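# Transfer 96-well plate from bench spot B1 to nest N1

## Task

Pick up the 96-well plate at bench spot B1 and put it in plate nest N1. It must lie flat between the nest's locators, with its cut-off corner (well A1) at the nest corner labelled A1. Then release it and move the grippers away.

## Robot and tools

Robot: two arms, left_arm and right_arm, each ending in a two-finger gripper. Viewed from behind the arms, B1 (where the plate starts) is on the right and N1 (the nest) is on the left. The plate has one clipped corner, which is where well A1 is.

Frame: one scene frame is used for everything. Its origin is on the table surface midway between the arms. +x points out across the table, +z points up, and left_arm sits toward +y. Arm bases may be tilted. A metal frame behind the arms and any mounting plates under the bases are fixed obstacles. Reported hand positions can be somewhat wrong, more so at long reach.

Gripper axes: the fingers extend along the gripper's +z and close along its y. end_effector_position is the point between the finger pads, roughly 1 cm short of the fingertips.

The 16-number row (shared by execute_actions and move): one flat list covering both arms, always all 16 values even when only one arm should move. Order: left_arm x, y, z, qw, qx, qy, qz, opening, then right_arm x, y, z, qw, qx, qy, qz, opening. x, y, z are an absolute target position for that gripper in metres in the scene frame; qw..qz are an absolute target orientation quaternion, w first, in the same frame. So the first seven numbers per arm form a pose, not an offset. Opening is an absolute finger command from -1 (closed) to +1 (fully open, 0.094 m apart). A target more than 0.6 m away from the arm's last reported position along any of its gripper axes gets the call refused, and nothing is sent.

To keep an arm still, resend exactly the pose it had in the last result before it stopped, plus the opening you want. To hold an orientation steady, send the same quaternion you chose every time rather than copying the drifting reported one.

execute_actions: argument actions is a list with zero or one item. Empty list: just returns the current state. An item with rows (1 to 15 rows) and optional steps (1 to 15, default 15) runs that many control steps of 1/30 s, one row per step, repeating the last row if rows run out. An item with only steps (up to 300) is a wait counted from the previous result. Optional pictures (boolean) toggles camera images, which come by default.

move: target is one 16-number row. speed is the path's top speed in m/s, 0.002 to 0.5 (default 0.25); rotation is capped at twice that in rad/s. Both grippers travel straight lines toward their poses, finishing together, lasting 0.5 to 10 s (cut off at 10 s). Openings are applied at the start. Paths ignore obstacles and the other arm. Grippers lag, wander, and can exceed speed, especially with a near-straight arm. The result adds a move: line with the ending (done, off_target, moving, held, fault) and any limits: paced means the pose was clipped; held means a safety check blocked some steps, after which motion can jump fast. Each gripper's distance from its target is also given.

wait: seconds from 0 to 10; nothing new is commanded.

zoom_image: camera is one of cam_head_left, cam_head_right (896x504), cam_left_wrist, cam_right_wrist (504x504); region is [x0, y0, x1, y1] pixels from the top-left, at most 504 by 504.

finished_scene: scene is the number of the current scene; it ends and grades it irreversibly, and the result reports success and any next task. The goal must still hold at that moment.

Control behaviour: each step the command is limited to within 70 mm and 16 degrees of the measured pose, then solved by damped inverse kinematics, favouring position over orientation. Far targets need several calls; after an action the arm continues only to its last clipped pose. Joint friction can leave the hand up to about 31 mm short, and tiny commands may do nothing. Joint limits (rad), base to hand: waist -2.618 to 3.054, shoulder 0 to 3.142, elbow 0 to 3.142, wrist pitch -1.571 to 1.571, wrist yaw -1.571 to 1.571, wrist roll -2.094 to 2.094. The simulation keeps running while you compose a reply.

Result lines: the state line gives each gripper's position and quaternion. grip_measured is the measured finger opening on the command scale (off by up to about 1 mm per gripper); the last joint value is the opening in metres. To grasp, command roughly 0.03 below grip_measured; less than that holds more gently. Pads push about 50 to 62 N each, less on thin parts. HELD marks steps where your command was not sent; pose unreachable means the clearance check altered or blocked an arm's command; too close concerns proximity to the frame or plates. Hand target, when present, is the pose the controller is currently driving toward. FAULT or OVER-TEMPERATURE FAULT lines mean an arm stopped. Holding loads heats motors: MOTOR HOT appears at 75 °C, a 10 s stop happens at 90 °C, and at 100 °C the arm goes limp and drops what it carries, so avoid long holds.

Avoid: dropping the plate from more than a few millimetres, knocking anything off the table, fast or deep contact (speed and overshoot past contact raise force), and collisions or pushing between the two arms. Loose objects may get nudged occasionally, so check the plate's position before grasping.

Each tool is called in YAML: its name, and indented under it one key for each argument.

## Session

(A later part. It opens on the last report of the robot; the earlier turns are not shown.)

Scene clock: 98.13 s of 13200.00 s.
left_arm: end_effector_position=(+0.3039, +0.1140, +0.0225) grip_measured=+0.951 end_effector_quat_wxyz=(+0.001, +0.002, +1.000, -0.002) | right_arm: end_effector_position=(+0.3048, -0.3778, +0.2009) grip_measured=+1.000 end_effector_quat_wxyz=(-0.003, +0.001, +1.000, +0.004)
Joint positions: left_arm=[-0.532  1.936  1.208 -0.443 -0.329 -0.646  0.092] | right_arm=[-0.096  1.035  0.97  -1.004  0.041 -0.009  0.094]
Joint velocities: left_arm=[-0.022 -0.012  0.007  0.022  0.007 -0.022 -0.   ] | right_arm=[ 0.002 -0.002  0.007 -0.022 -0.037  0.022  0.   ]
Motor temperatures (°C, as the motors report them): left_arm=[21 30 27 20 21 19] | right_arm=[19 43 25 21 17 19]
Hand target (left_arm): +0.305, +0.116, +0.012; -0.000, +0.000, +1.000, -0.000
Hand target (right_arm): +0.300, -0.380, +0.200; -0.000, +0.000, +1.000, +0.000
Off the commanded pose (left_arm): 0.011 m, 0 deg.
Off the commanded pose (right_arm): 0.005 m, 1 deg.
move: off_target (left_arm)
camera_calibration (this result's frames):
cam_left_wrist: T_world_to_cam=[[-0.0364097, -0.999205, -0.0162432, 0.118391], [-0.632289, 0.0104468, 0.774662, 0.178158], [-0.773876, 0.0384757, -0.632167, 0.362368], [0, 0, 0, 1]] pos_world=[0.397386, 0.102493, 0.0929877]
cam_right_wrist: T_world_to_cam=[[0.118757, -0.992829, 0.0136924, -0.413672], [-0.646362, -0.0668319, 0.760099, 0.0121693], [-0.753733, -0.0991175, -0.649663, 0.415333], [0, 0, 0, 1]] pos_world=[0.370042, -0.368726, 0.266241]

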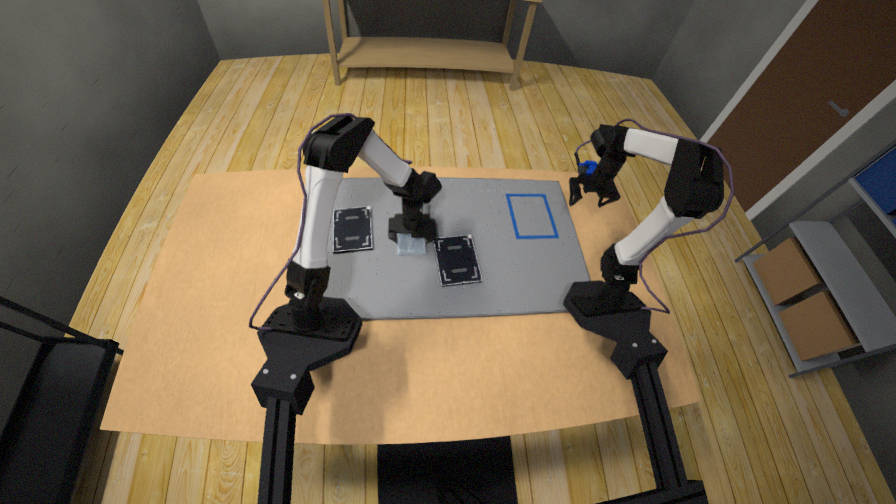

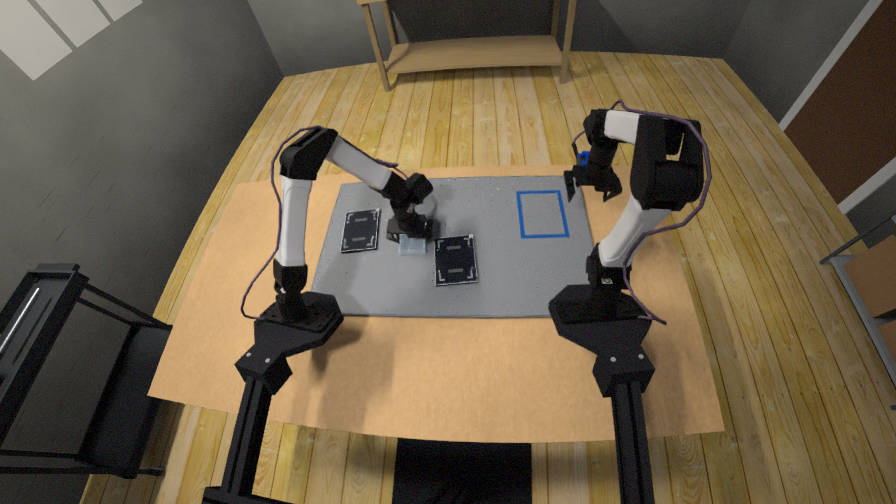

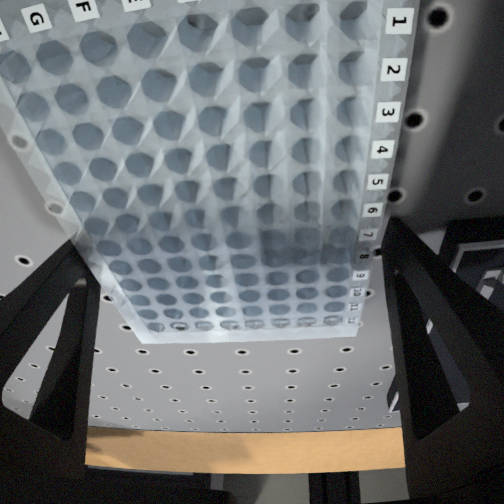

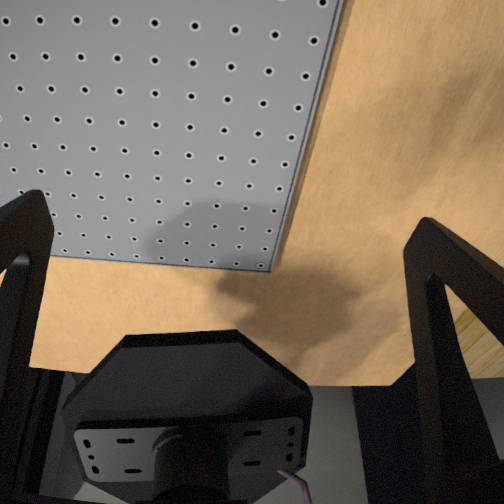

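move:
  target: [0.305,0.114,0.015,0,0,1,0,0.73, 0.3,-0.38,0.2,0,0,1,0,1]
  speed: 0.015

move:
  target: [0.305,0.114,0.09,0,0,1,0,0.73, 0.3,-0.38,0.2,0,0,1,0,1]
  speed: 0.04

move:
  target: [0.372,0.298,0.085,0,-0.035,0.9994,0,0.73, 0.3,-0.38,0.2,0,0,1,0,1]
  speed: 0.07

Scene clock: 105.67 s of 13200.00 s.
left_arm: end_effector_position=(+0.3039, +0.1137, +0.0223) grip_measured=+0.781 end_effector_quat_wxyz=(+0.001, +0.002, +1.000, -0.003) | right_arm: end_effector_position=(+0.3048, -0.3778, +0.2009) grip_measured=+1.000 end_effector_quat_wxyz=(-0.003, +0.001, +1.000, +0.004)
Joint positions: left_arm=[-0.532  1.936  1.208 -0.442 -0.327 -0.646  0.084] | right_arm=[-0.096  1.035  0.97  -1.004  0.041 -0.009  0.094]
Joint velocities: left_arm=[-0.007 -0.007 -0.002 -0.051 -0.051 -0.037  0.   ] | right_arm=[-0.017 -0.007 -0.002 -0.022  0.051  0.037  0.   ]
Motor temperatures (°C, as the motors report them): left_arm=[21 30 27 20 21 19] | right_arm=[19 42 25 21 17 19]
Hand target (left_arm): +0.305, +0.114, +0.015; -0.000, +0.000, +1.000, +0.000
Hand target (right_arm): +0.300, -0.380, +0.200; -0.000, +0.000, +1.000, +0.000
Off the commanded pose (left_arm): 0.007 m, 0 deg.
Off the commanded pose (right_arm): 0.005 m, 1 deg.
After step 90, 3.80 s passed at rest.
move: done
camera_calibration (this result's frames):
cam_left_wrist: T_world_to_cam=[[-0.0369318, -0.999207, -0.014893, 0.118219], [-0.632194, 0.0118196, 0.77472, 0.178068], [-0.773929, 0.0380271, -0.632129, 0.362367], [0, 0, 0, 1]] pos_world=[0.397386, 0.10224, 0.0928705]
cam_right_wrist: T_world_to_cam=[[0.118757, -0.992829, 0.0136924, -0.413672], [-0.646362, -0.0668319, 0.760099, 0.0121693], [-0.753733, -0.0991175, -0.649663, 0.415333], [0, 0, 0, 1]] pos_world=[0.370042, -0.368726, 0.266241]

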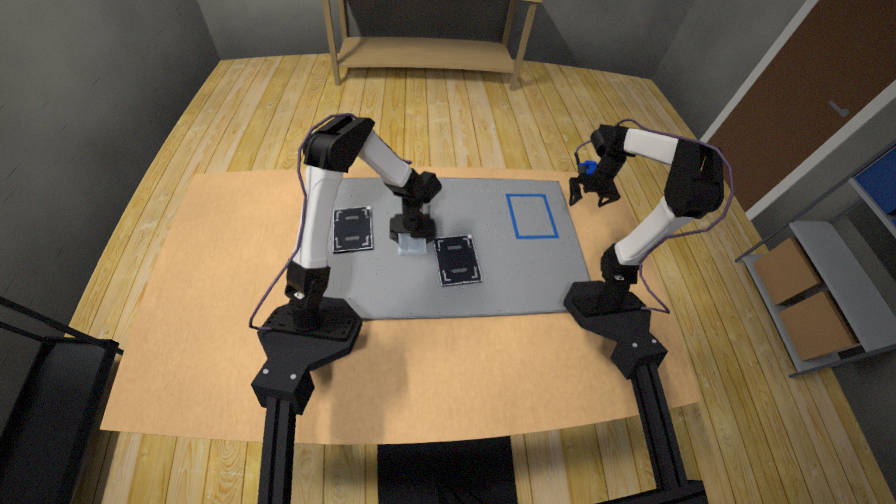

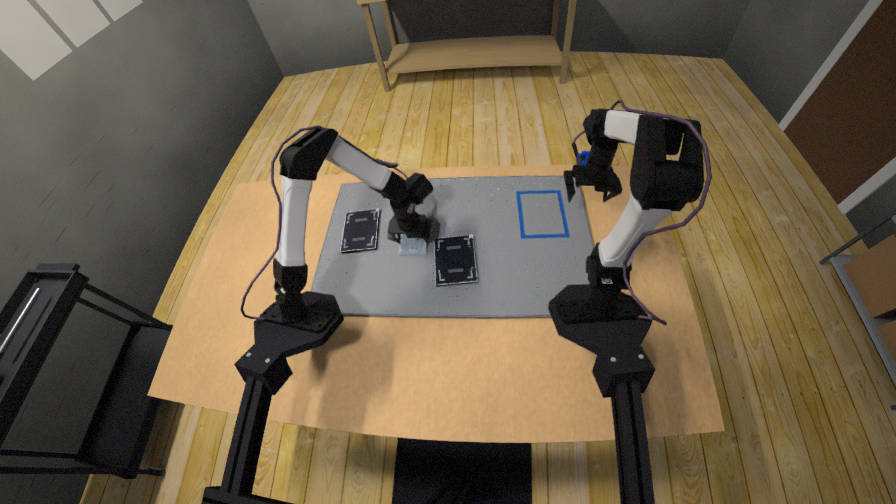

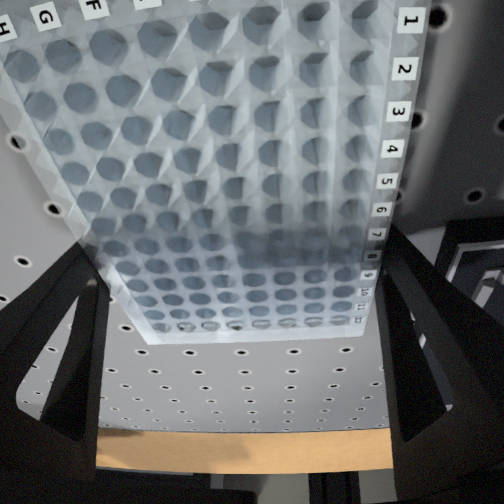

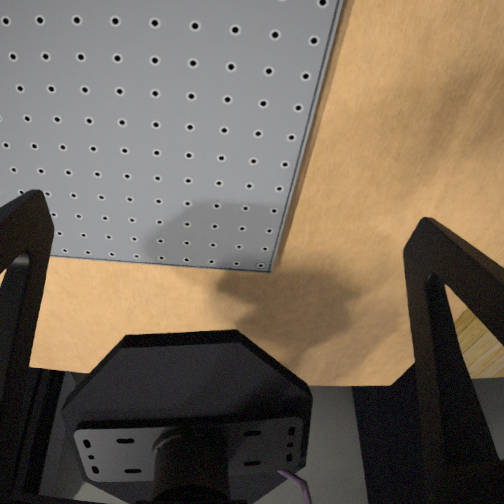

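Scene clock: 107.80 s of 13200.00 s.
left_arm: end_effector_position=(+0.2992, +0.1180, +0.0796) grip_measured=+0.781 end_effector_quat_wxyz=(-0.010, +0.003, +1.000, +0.005) | right_arm: end_effector_position=(+0.3048, -0.3778, +0.2009) grip_measured=+1.000 end_effector_quat_wxyz=(-0.003, +0.001, +1.000, +0.004)
Joint positions: left_arm=[-0.584  1.795  1.239 -0.66  -0.345 -0.704  0.084] | right_arm=[-0.096  1.035  0.97  -1.004  0.041 -0.009  0.094]
Joint velocities: left_arm=[ 0.007  0.007  0.002  0.007 -0.022 -0.051 -0.   ] | right_arm=[-0.002 -0.002  0.002 -0.037 -0.051  0.037  0.   ]
Motor temperatures (°C, as the motors report them): left_arm=[21 30 27 20 21 19] | right_arm=[19 41 25 21 17 19]
Hand target (left_arm): +0.305, +0.114, +0.090; +0.000, -0.000, +1.000, +0.000
Hand target (right_arm): +0.300, -0.380, +0.200; -0.000, +0.000, +1.000, +0.000
Off the commanded pose (left_arm): 0.013 m, 1 deg.
Off the commanded pose (right_arm): 0.005 m, 1 deg.
move: off_target (left_arm)
camera_calibration (this result's frames):
cam_left_wrist: T_world_to_cam=[[-0.0397398, -0.998758, -0.0300496, 0.125138], [-0.615005, 0.000746295, 0.788523, 0.125787], [-0.787521, 0.0498164, -0.614271, 0.396008], [0, 0, 0, 1]] pos_world=[0.394197, 0.105161, 0.14783]
cam_right_wrist: T_world_to_cam=[[0.118757, -0.992829, 0.0136924, -0.413672], [-0.646362, -0.0668319, 0.760099, 0.0121693], [-0.753733, -0.0991175, -0.649663, 0.415333], [0, 0, 0, 1]] pos_world=[0.370042, -0.368726, 0.266241]

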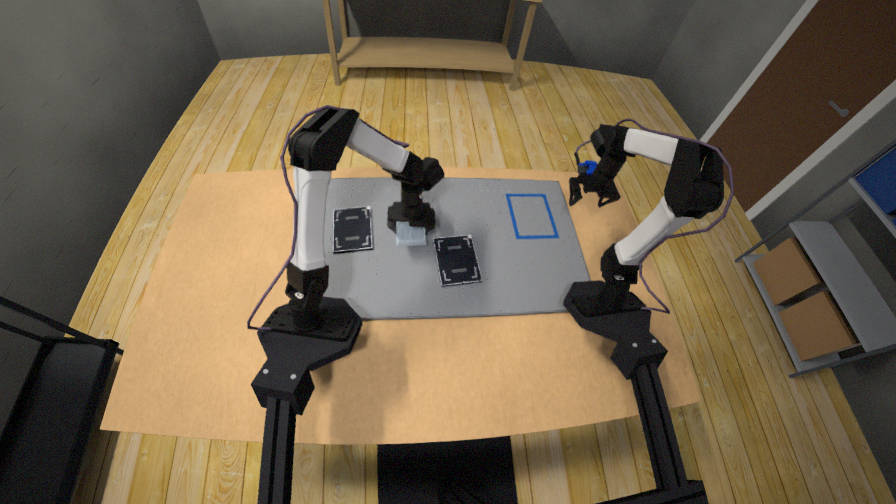

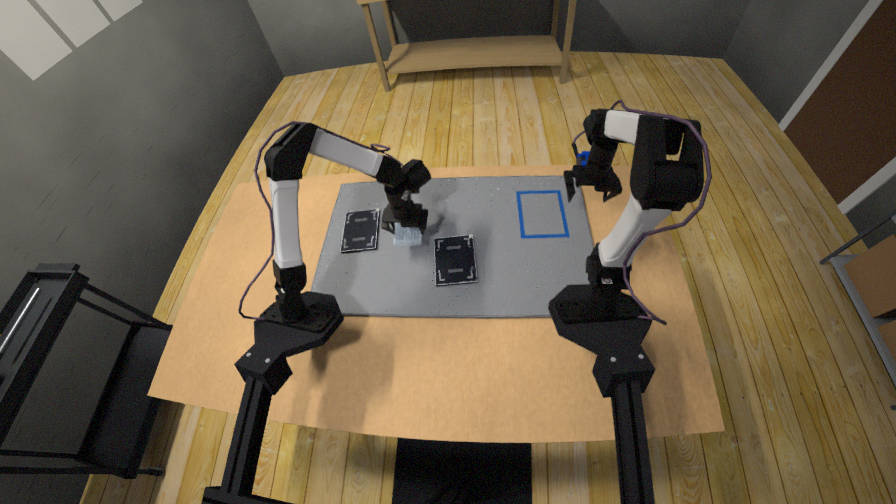

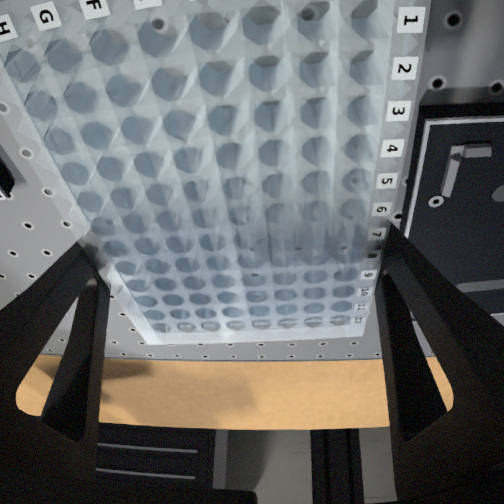

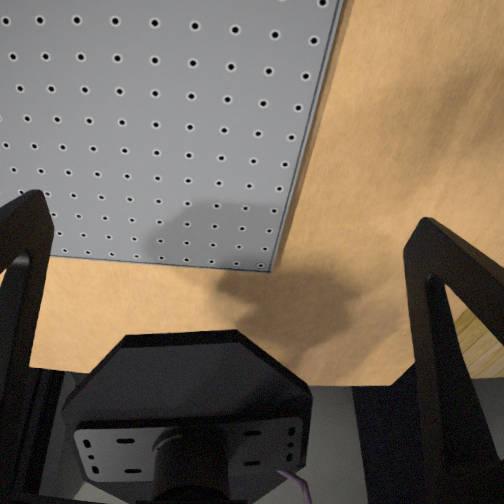

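Scene clock: 111.00 s of 13200.00 s.
left_arm: end_effector_position=(+0.3620, +0.2981, +0.0755) grip_measured=+0.781 end_effector_quat_wxyz=(-0.019, -0.037, +0.999, +0.004) | right_arm: end_effector_position=(+0.3048, -0.3778, +0.2009) grip_measured=+1.000 end_effector_quat_wxyz=(-0.003, +0.001, +1.000, +0.004)
Joint positions: left_arm=[-0.004  1.621  1.148 -0.635 -0.097 -0.243  0.084] | right_arm=[-0.096  1.035  0.97  -1.004  0.041 -0.009  0.094]
Joint velocities: left_arm=[ 0.007 -0.007  0.012  0.022 -0.037  0.037 -0.   ] | right_arm=[-0.002 -0.037 -0.007 -0.081  0.007  0.022  0.   ]
Motor temperatures (°C, as the motors report them): left_arm=[21 31 27 20 21 19] | right_arm=[19 41 25 21 17 19]
Hand target (left_arm): +0.374, +0.298, +0.085; +0.001, -0.036, +0.999, -0.004
Hand target (right_arm): +0.300, -0.380, +0.200; -0.000, +0.000, +1.000, +0.000
Off the commanded pose (left_arm): 0.014 m, 2 deg.
Off the commanded pose (right_arm): 0.005 m, 1 deg.
move: off_target (left_arm)
camera_calibration (this result's frames):
cam_left_wrist: T_world_to_cam=[[0.0398099, -0.998798, -0.0285784, 0.278473], [-0.599659, -0.0467596, 0.798888, 0.175341], [-0.799265, -0.0146664, -0.6008, 0.456502], [0, 0, 0, 1]] pos_world=[0.458925, 0.293032, 0.142147]
cam_right_wrist: T_world_to_cam=[[0.118757, -0.992829, 0.0136924, -0.413672], [-0.646362, -0.0668319, 0.760099, 0.0121693], [-0.753733, -0.0991175, -0.649663, 0.415333], [0, 0, 0, 1]] pos_world=[0.370042, -0.368726, 0.266241]

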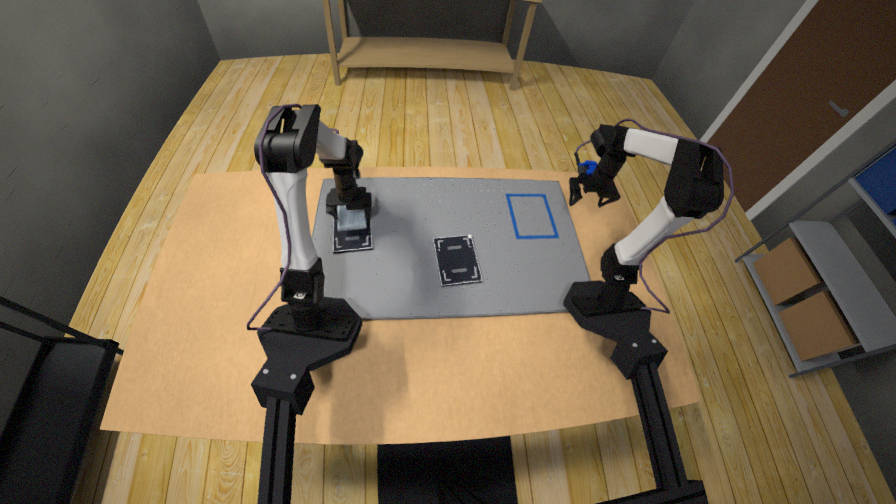

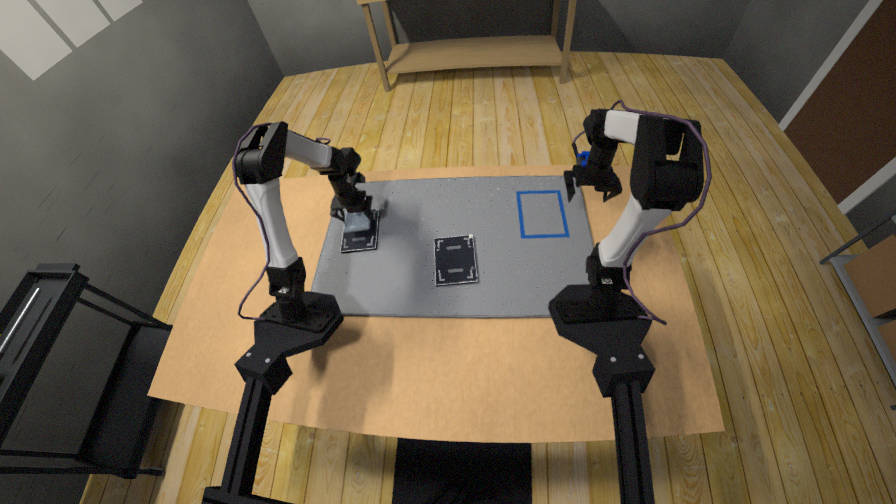

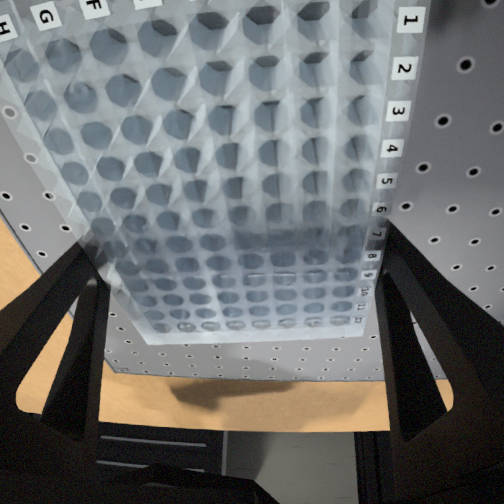

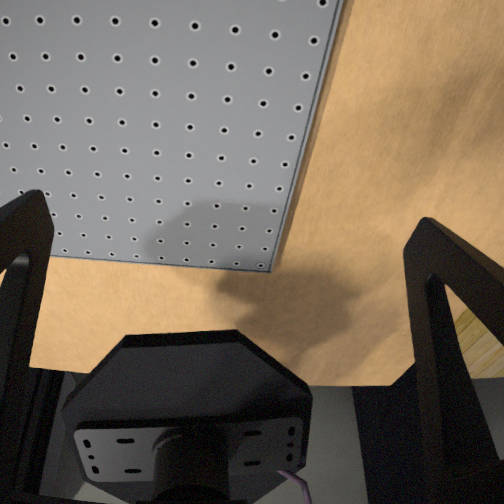

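move:
  target: [0.378,0.297,0.045,0,-0.035,0.9994,0,0.73, 0.3,-0.38,0.2,0,0,1,0,1]
  speed: 0.02

zoom_image:
  camera: "cam_head_left"
  region: [310,180,400,270]

zoom_image:
  camera: "cam_head_right"
  region: [320,180,410,270]

Scene clock: 119.07 s of 13200.00 s.
left_arm: end_effector_position=(+0.3697, +0.2954, +0.0469) grip_measured=+0.781 end_effector_quat_wxyz=(-0.010, -0.034, +0.999, +0.002) | right_arm: end_effector_position=(+0.3048, -0.3778, +0.2009) grip_measured=+1.000 end_effector_quat_wxyz=(-0.003, +0.001, +1.000, +0.004)
Joint positions: left_arm=[ 0.     1.708  1.148 -0.529 -0.095 -0.232  0.084] | right_arm=[-0.096  1.035  0.97  -1.004  0.041 -0.009  0.094]
Joint velocities: left_arm=[-0.002 -0.007 -0.017 -0.051  0.037  0.037 -0.001] | right_arm=[-0.002 -0.002 -0.022 -0.066 -0.022  0.037  0.   ]
Motor temperatures (°C, as the motors report them): left_arm=[21 31 27 20 21 19] | right_arm=[19 40 25 21 17 19]
Hand target (left_arm): +0.378, +0.297, +0.045; -0.000, -0.035, +0.999, -0.000
Hand target (right_arm): +0.300, -0.380, +0.200; -0.000, +0.000, +1.000, +0.000
Off the commanded pose (left_arm): 0.009 m, 1 deg.
Off the commanded pose (right_arm): 0.005 m, 1 deg.
After step 90, 3.07 s passed at rest.
move: done
camera_calibration (this result's frames):
cam_left_wrist: T_world_to_cam=[[0.0350882, -0.999076, -0.024812, 0.276298], [-0.61385, -0.0411374, 0.78835, 0.206778], [-0.788642, -0.0124309, -0.614727, 0.441485], [0, 0, 0, 1]] pos_world=[0.46541, 0.290037, 0.115234]
cam_right_wrist: T_world_to_cam=[[0.118757, -0.992829, 0.0136924, -0.413672], [-0.646362, -0.0668319, 0.760099, 0.0121693], [-0.753733, -0.0991175, -0.649663, 0.415333], [0, 0, 0, 1]] pos_world=[0.370042, -0.368726, 0.266241]

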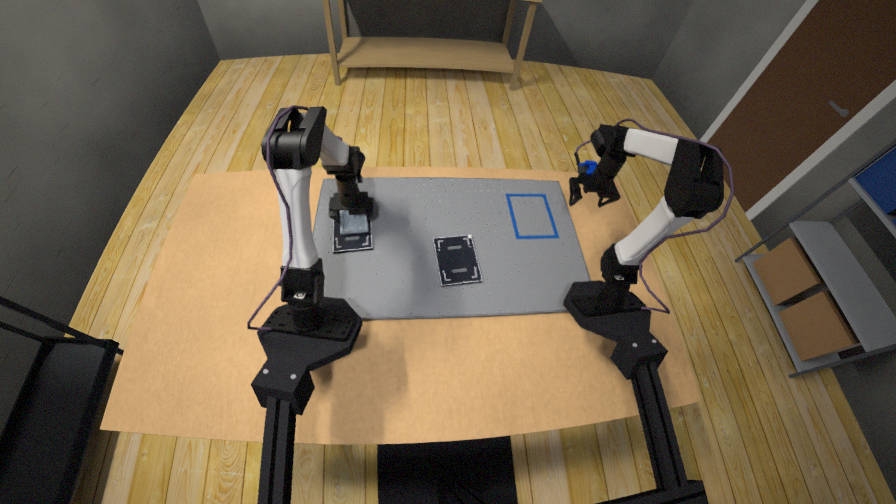

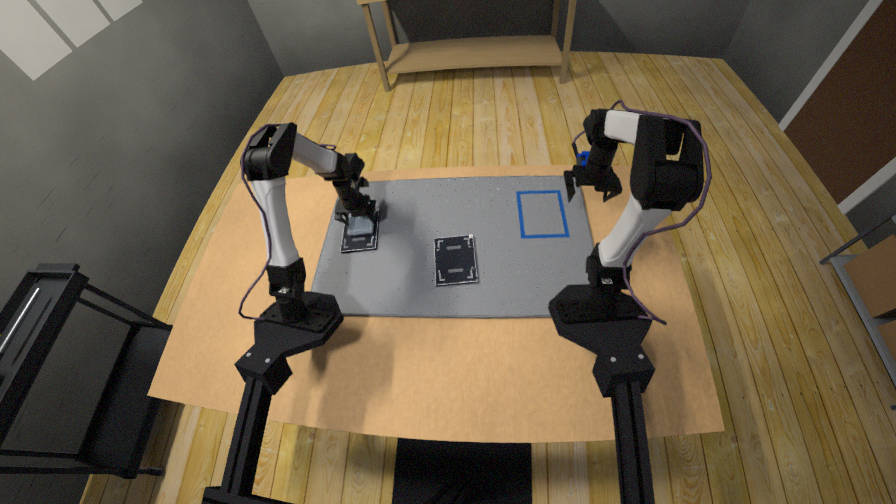

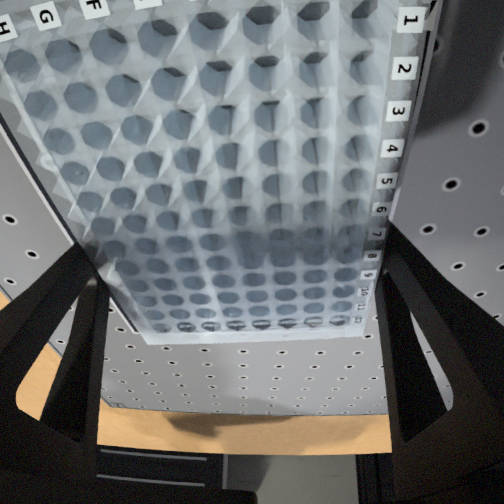

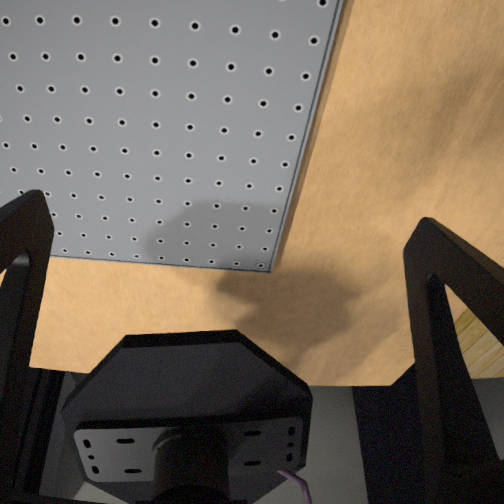

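Region (310, 180, 400, 270) of cam_head_left's 896x504 image, scaled by 5.600, with more detail than that image has.

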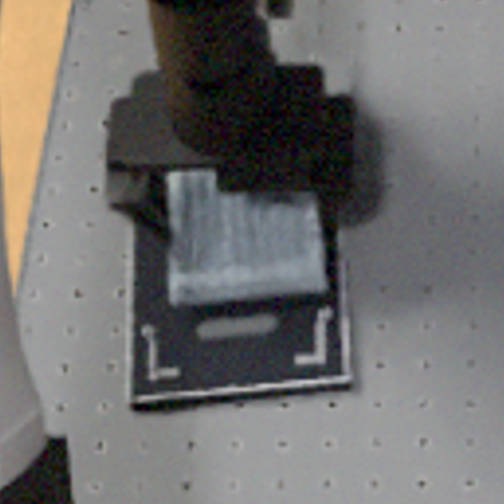

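Region (320, 180, 410, 270) of cam_head_right's 896x504 image, scaled by 5.600, with more detail than that image has.

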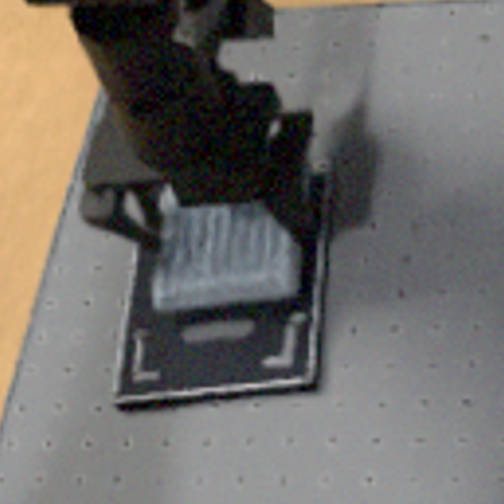

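move:
  target: [0.333,0.297,0.055,0,-0.035,0.9994,0,0.73, 0.3,-0.38,0.2,0,0,1,0,1]
  speed: 0.02

zoom_image:
  camera: "cam_head_left"
  region: [310,180,400,270]

Scene clock: 124.80 s of 13200.00 s.
left_arm: end_effector_position=(+0.3316, +0.2998, +0.0521) grip_measured=+0.781 end_effector_quat_wxyz=(-0.013, -0.033, +0.999, +0.001) | right_arm: end_effector_position=(+0.3048, -0.3778, +0.2009) grip_measured=+1.000 end_effector_quat_wxyz=(-0.003, +0.001, +1.000, +0.004)
Joint positions: left_arm=[-0.006  1.598  0.971 -0.469 -0.096 -0.237  0.084] | right_arm=[-0.096  1.035  0.97  -1.004  0.041 -0.009  0.094]
Joint velocities: left_arm=[ 0.007 -0.012 -0.012 -0.007 -0.007 -0.022  0.001] | right_arm=[-0.002  0.002 -0.007  0.066  0.066 -0.037  0.   ]
Motor temperatures (°C, as the motors report them): left_arm=[20 32 27 20 21 19] | right_arm=[19 40 25 21 17 19]
Hand target (left_arm): +0.333, +0.297, +0.055; -0.000, -0.035, +0.999, -0.000
Hand target (right_arm): +0.300, -0.380, +0.200; -0.000, +0.000, +1.000, +0.000
Off the commanded pose (left_arm): 0.004 m, 1 deg.
Off the commanded pose (right_arm): 0.005 m, 1 deg.
After step 90, 0.60 s passed at rest.
move: done
camera_calibration (this result's frames):
cam_left_wrist: T_world_to_cam=[[0.0335969, -0.999159, -0.0235139, 0.282696], [-0.609252, -0.0391251, 0.792011, 0.17714], [-0.792265, -0.0122832, -0.610054, 0.415536], [0, 0, 0, 1]] pos_world=[0.427639, 0.294493, 0.11985]
cam_right_wrist: T_world_to_cam=[[0.118757, -0.992829, 0.0136924, -0.413672], [-0.646362, -0.0668319, 0.760099, 0.0121693], [-0.753733, -0.0991175, -0.649663, 0.415333], [0, 0, 0, 1]] pos_world=[0.370042, -0.368726, 0.266241]

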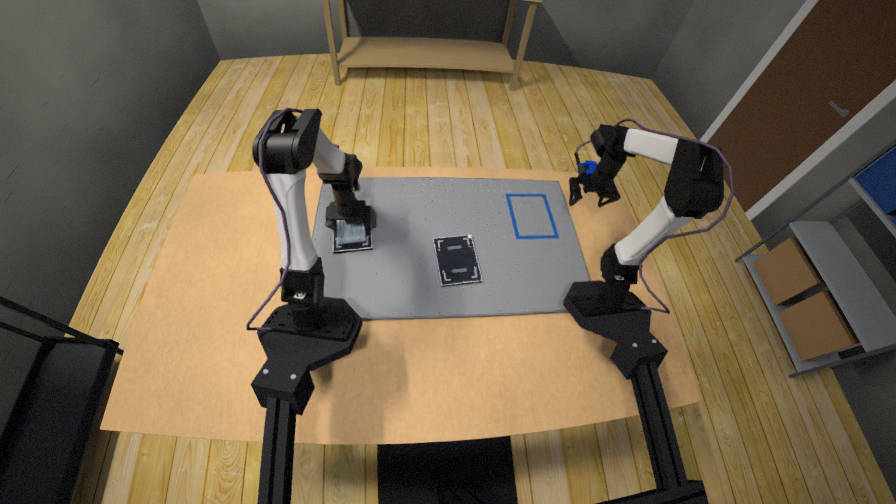

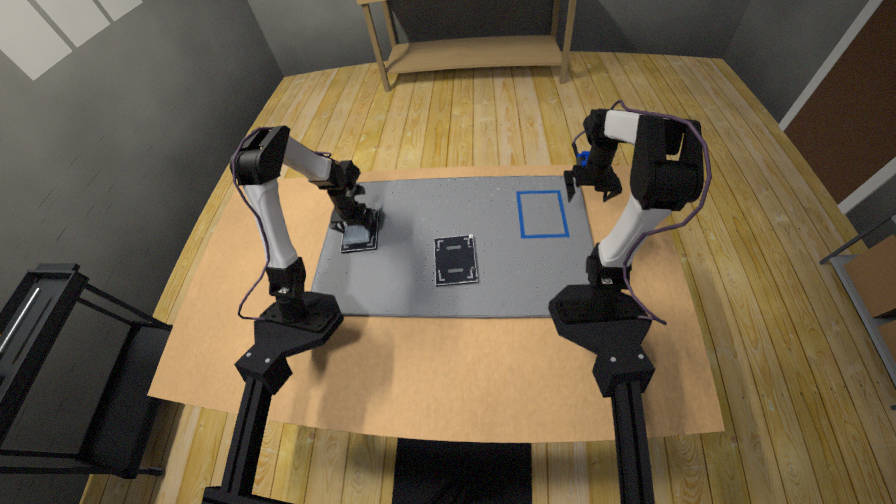

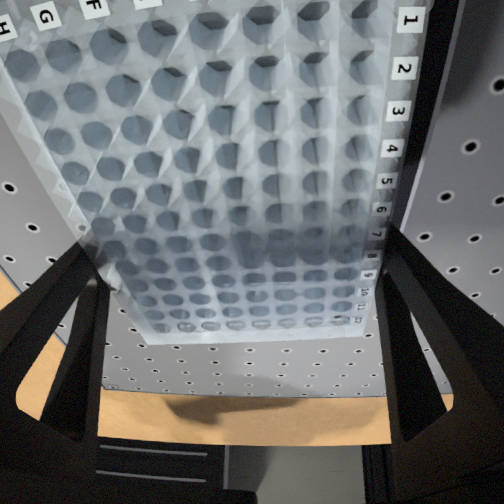

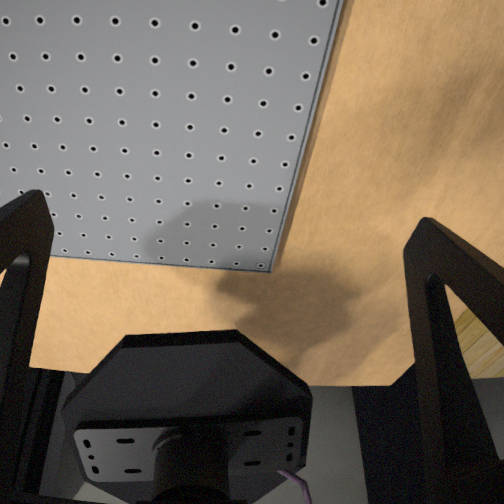

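Region (310, 180, 400, 270) of cam_head_left's 896x504 image, scaled by 5.600, with more detail than that image has.

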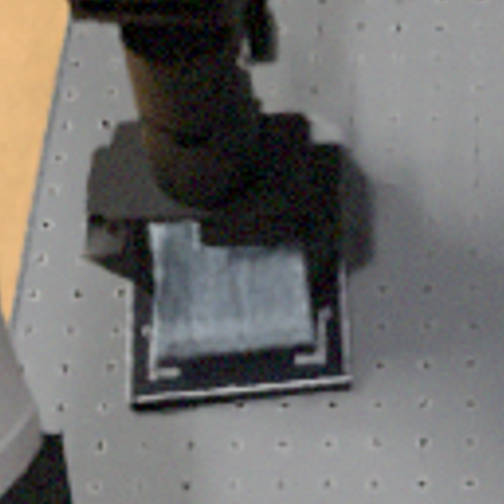

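move:
  target: [0.336,0.297,0.04,0,-0.035,0.9994,0,0.73, 0.3,-0.38,0.2,0,0,1,0,1]
  speed: 0.012

zoom_image:
  camera: "cam_head_left"
  region: [310,180,400,270]

zoom_image:
  camera: "cam_head_right"
  region: [320,180,410,270]

Scene clock: 131.07 s of 13200.00 s.
left_arm: end_effector_position=(+0.3391, +0.2979, +0.0455) grip_measured=+0.781 end_effector_quat_wxyz=(+0.001, -0.035, +0.999, -0.002) | right_arm: end_effector_position=(+0.3048, -0.3778, +0.2009) grip_measured=+1.000 end_effector_quat_wxyz=(-0.003, +0.001, +1.000, +0.004)
Joint positions: left_arm=[-0.006  1.62   0.971 -0.418 -0.096 -0.237  0.084] | right_arm=[-0.096  1.035  0.97  -1.004  0.041 -0.009  0.094]
Joint velocities: left_arm=[-0.017 -0.012 -0.022 -0.022  0.007 -0.007 -0.001] | right_arm=[-0.007 -0.017 -0.012 -0.037 -0.066 -0.022  0.   ]
Motor temperatures (°C, as the motors report them): left_arm=[20 32 27 20 21 19] | right_arm=[18 39 25 21 17 19]
Hand target (left_arm): +0.336, +0.297, +0.040; -0.000, -0.035, +0.999, -0.000
Hand target (right_arm): +0.300, -0.380, +0.200; -0.000, +0.000, +1.000, +0.000
Off the commanded pose (left_arm): 0.006 m, 0 deg.
Off the commanded pose (right_arm): 0.005 m, 1 deg.
After step 90, 1.97 s passed at rest.
move: done
camera_calibration (this result's frames):
cam_left_wrist: T_world_to_cam=[[0.0374072, -0.999143, -0.0177085, 0.278806], [-0.631414, -0.0373674, 0.774545, 0.194608], [-0.774543, -0.0177922, -0.632271, 0.414145], [0, 0, 0, 1]] pos_world=[0.433222, 0.293207, 0.116057]
cam_right_wrist: T_world_to_cam=[[0.118757, -0.992829, 0.0136924, -0.413672], [-0.646362, -0.0668319, 0.760099, 0.0121693], [-0.753733, -0.0991175, -0.649663, 0.415333], [0, 0, 0, 1]] pos_world=[0.370042, -0.368726, 0.266241]

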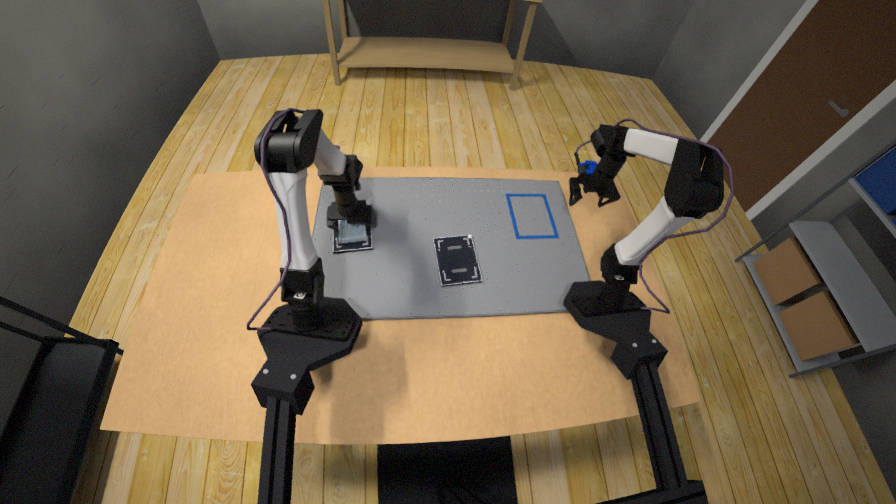

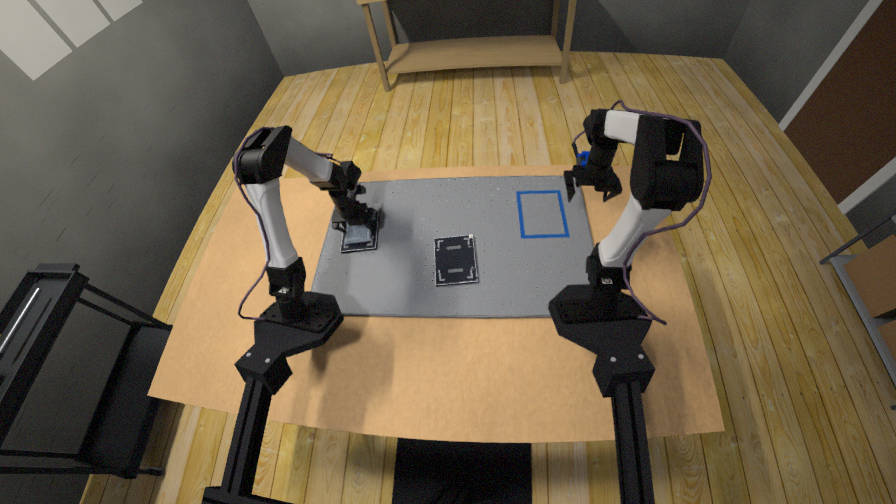

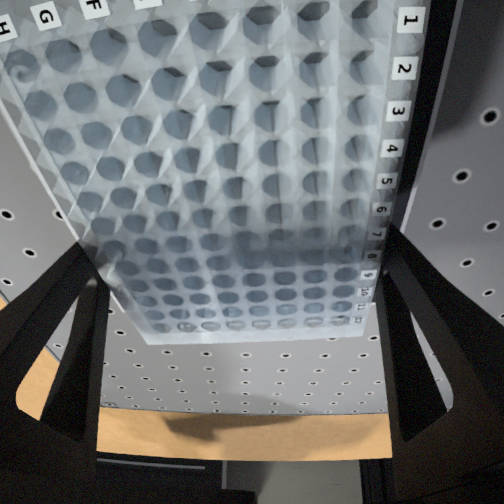

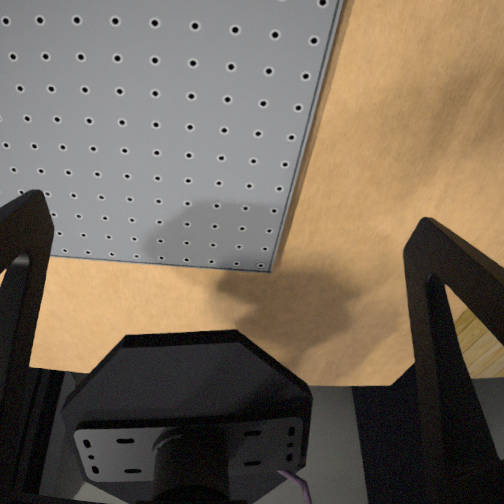

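Region (310, 180, 400, 270) of cam_head_left's 896x504 image, scaled by 5.600, with more detail than that image has.

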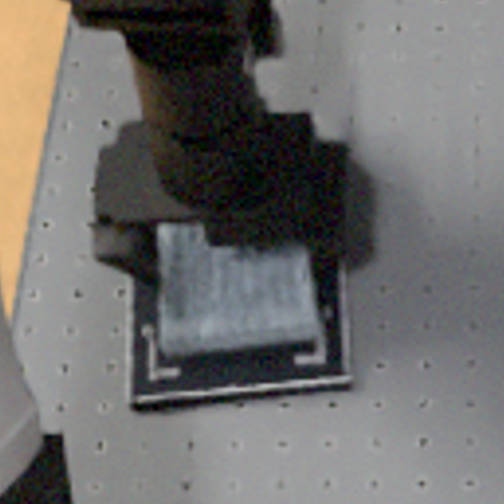

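Region (320, 180, 410, 270) of cam_head_right's 896x504 image, scaled by 5.600, with more detail than that image has.

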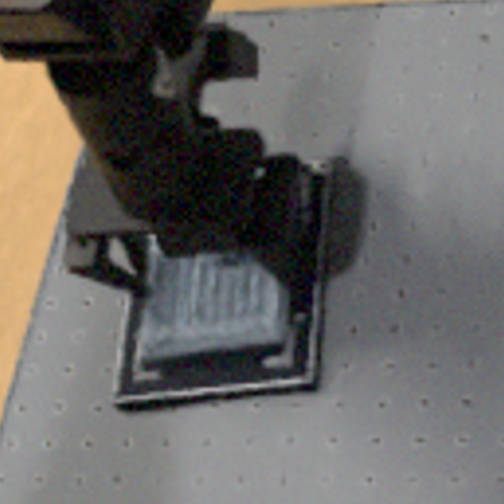

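move:
  target: [0.334,0.306,0.044,0,-0.035,0.9994,0,0.73, 0.3,-0.38,0.2,0,0,1,0,1]
  speed: 0.01

zoom_image:
  camera: "cam_head_left"
  region: [310,180,400,270]

Scene clock: 135.80 s of 13200.00 s.
left_arm: end_effector_position=(+0.3359, +0.3037, +0.0435) grip_measured=+0.781 end_effector_quat_wxyz=(-0.002, -0.036, +0.999, +0.002) | right_arm: end_effector_position=(+0.3048, -0.3778, +0.2009) grip_measured=+1.000 end_effector_quat_wxyz=(-0.003, +0.001, +1.000, +0.004)
Joint positions: left_arm=[ 0.008  1.62   0.96  -0.414 -0.095 -0.226  0.084] | right_arm=[-0.096  1.035  0.97  -1.004  0.041 -0.009  0.094]
Joint velocities: left_arm=[-0.027  0.002  0.002 -0.11  -0.007 -0.037  0.001] | right_arm=[ 0.007 -0.007  0.012 -0.051 -0.007 -0.066  0.   ]
Motor temperatures (°C, as the motors report them): left_arm=[20 32 26 20 21 19] | right_arm=[18 39 25 21 17 19]
Hand target (left_arm): +0.334, +0.306, +0.044; -0.000, -0.035, +0.999, +0.000
Hand target (right_arm): +0.300, -0.380, +0.200; -0.000, +0.000, +1.000, +0.000
Off the commanded pose (left_arm): 0.003 m, 0 deg.
Off the commanded pose (right_arm): 0.005 m, 1 deg.
After step 90, 0.40 s passed at rest.
move: done
camera_calibration (this result's frames):
cam_left_wrist: T_world_to_cam=[[0.0382019, -0.998941, -0.0256317, 0.284646], [-0.625735, -0.0439127, 0.778799, 0.194247], [-0.7791, -0.013713, -0.62675, 0.410508], [0, 0, 0, 1]] pos_world=[0.430499, 0.298504, 0.113302]
cam_right_wrist: T_world_to_cam=[[0.118757, -0.992829, 0.0136924, -0.413672], [-0.646362, -0.0668319, 0.760099, 0.0121693], [-0.753733, -0.0991175, -0.649663, 0.415333], [0, 0, 0, 1]] pos_world=[0.370042, -0.368726, 0.266241]

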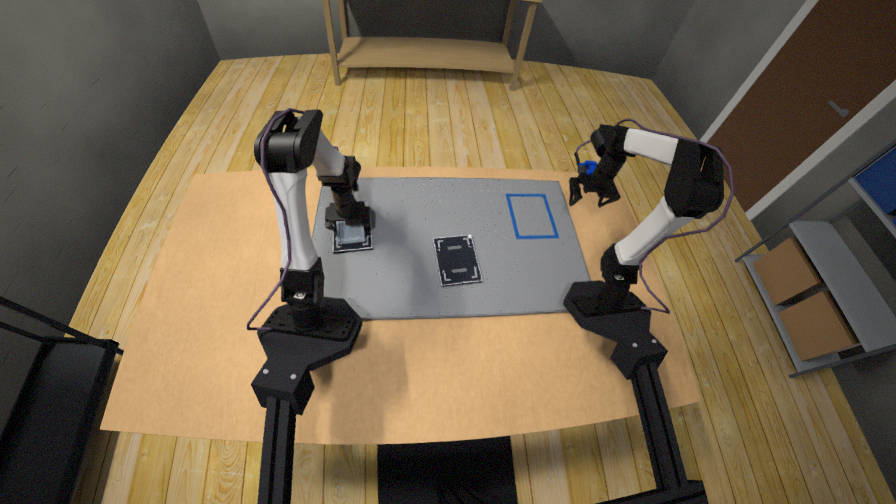

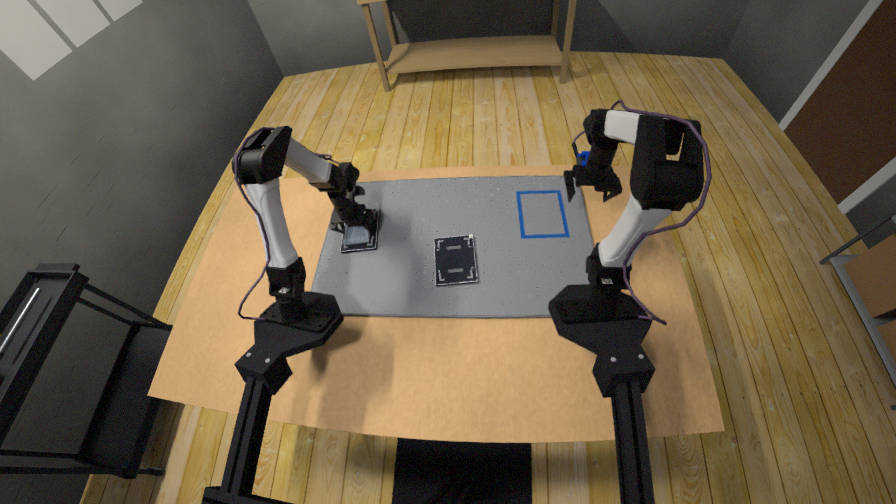

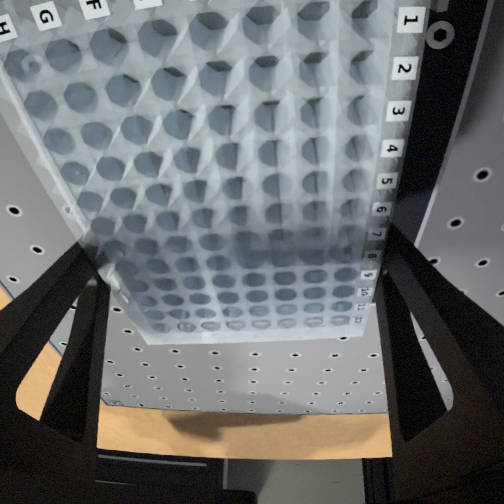

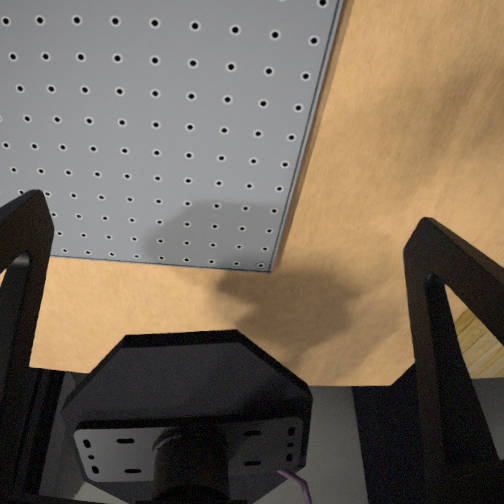

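Region (310, 180, 400, 270) of cam_head_left's 896x504 image, scaled by 5.600, with more detail than that image has.

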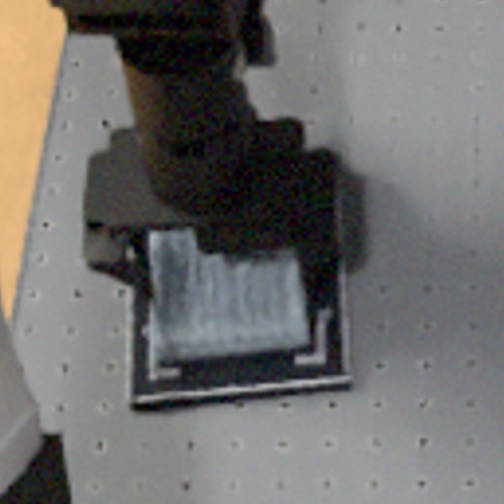

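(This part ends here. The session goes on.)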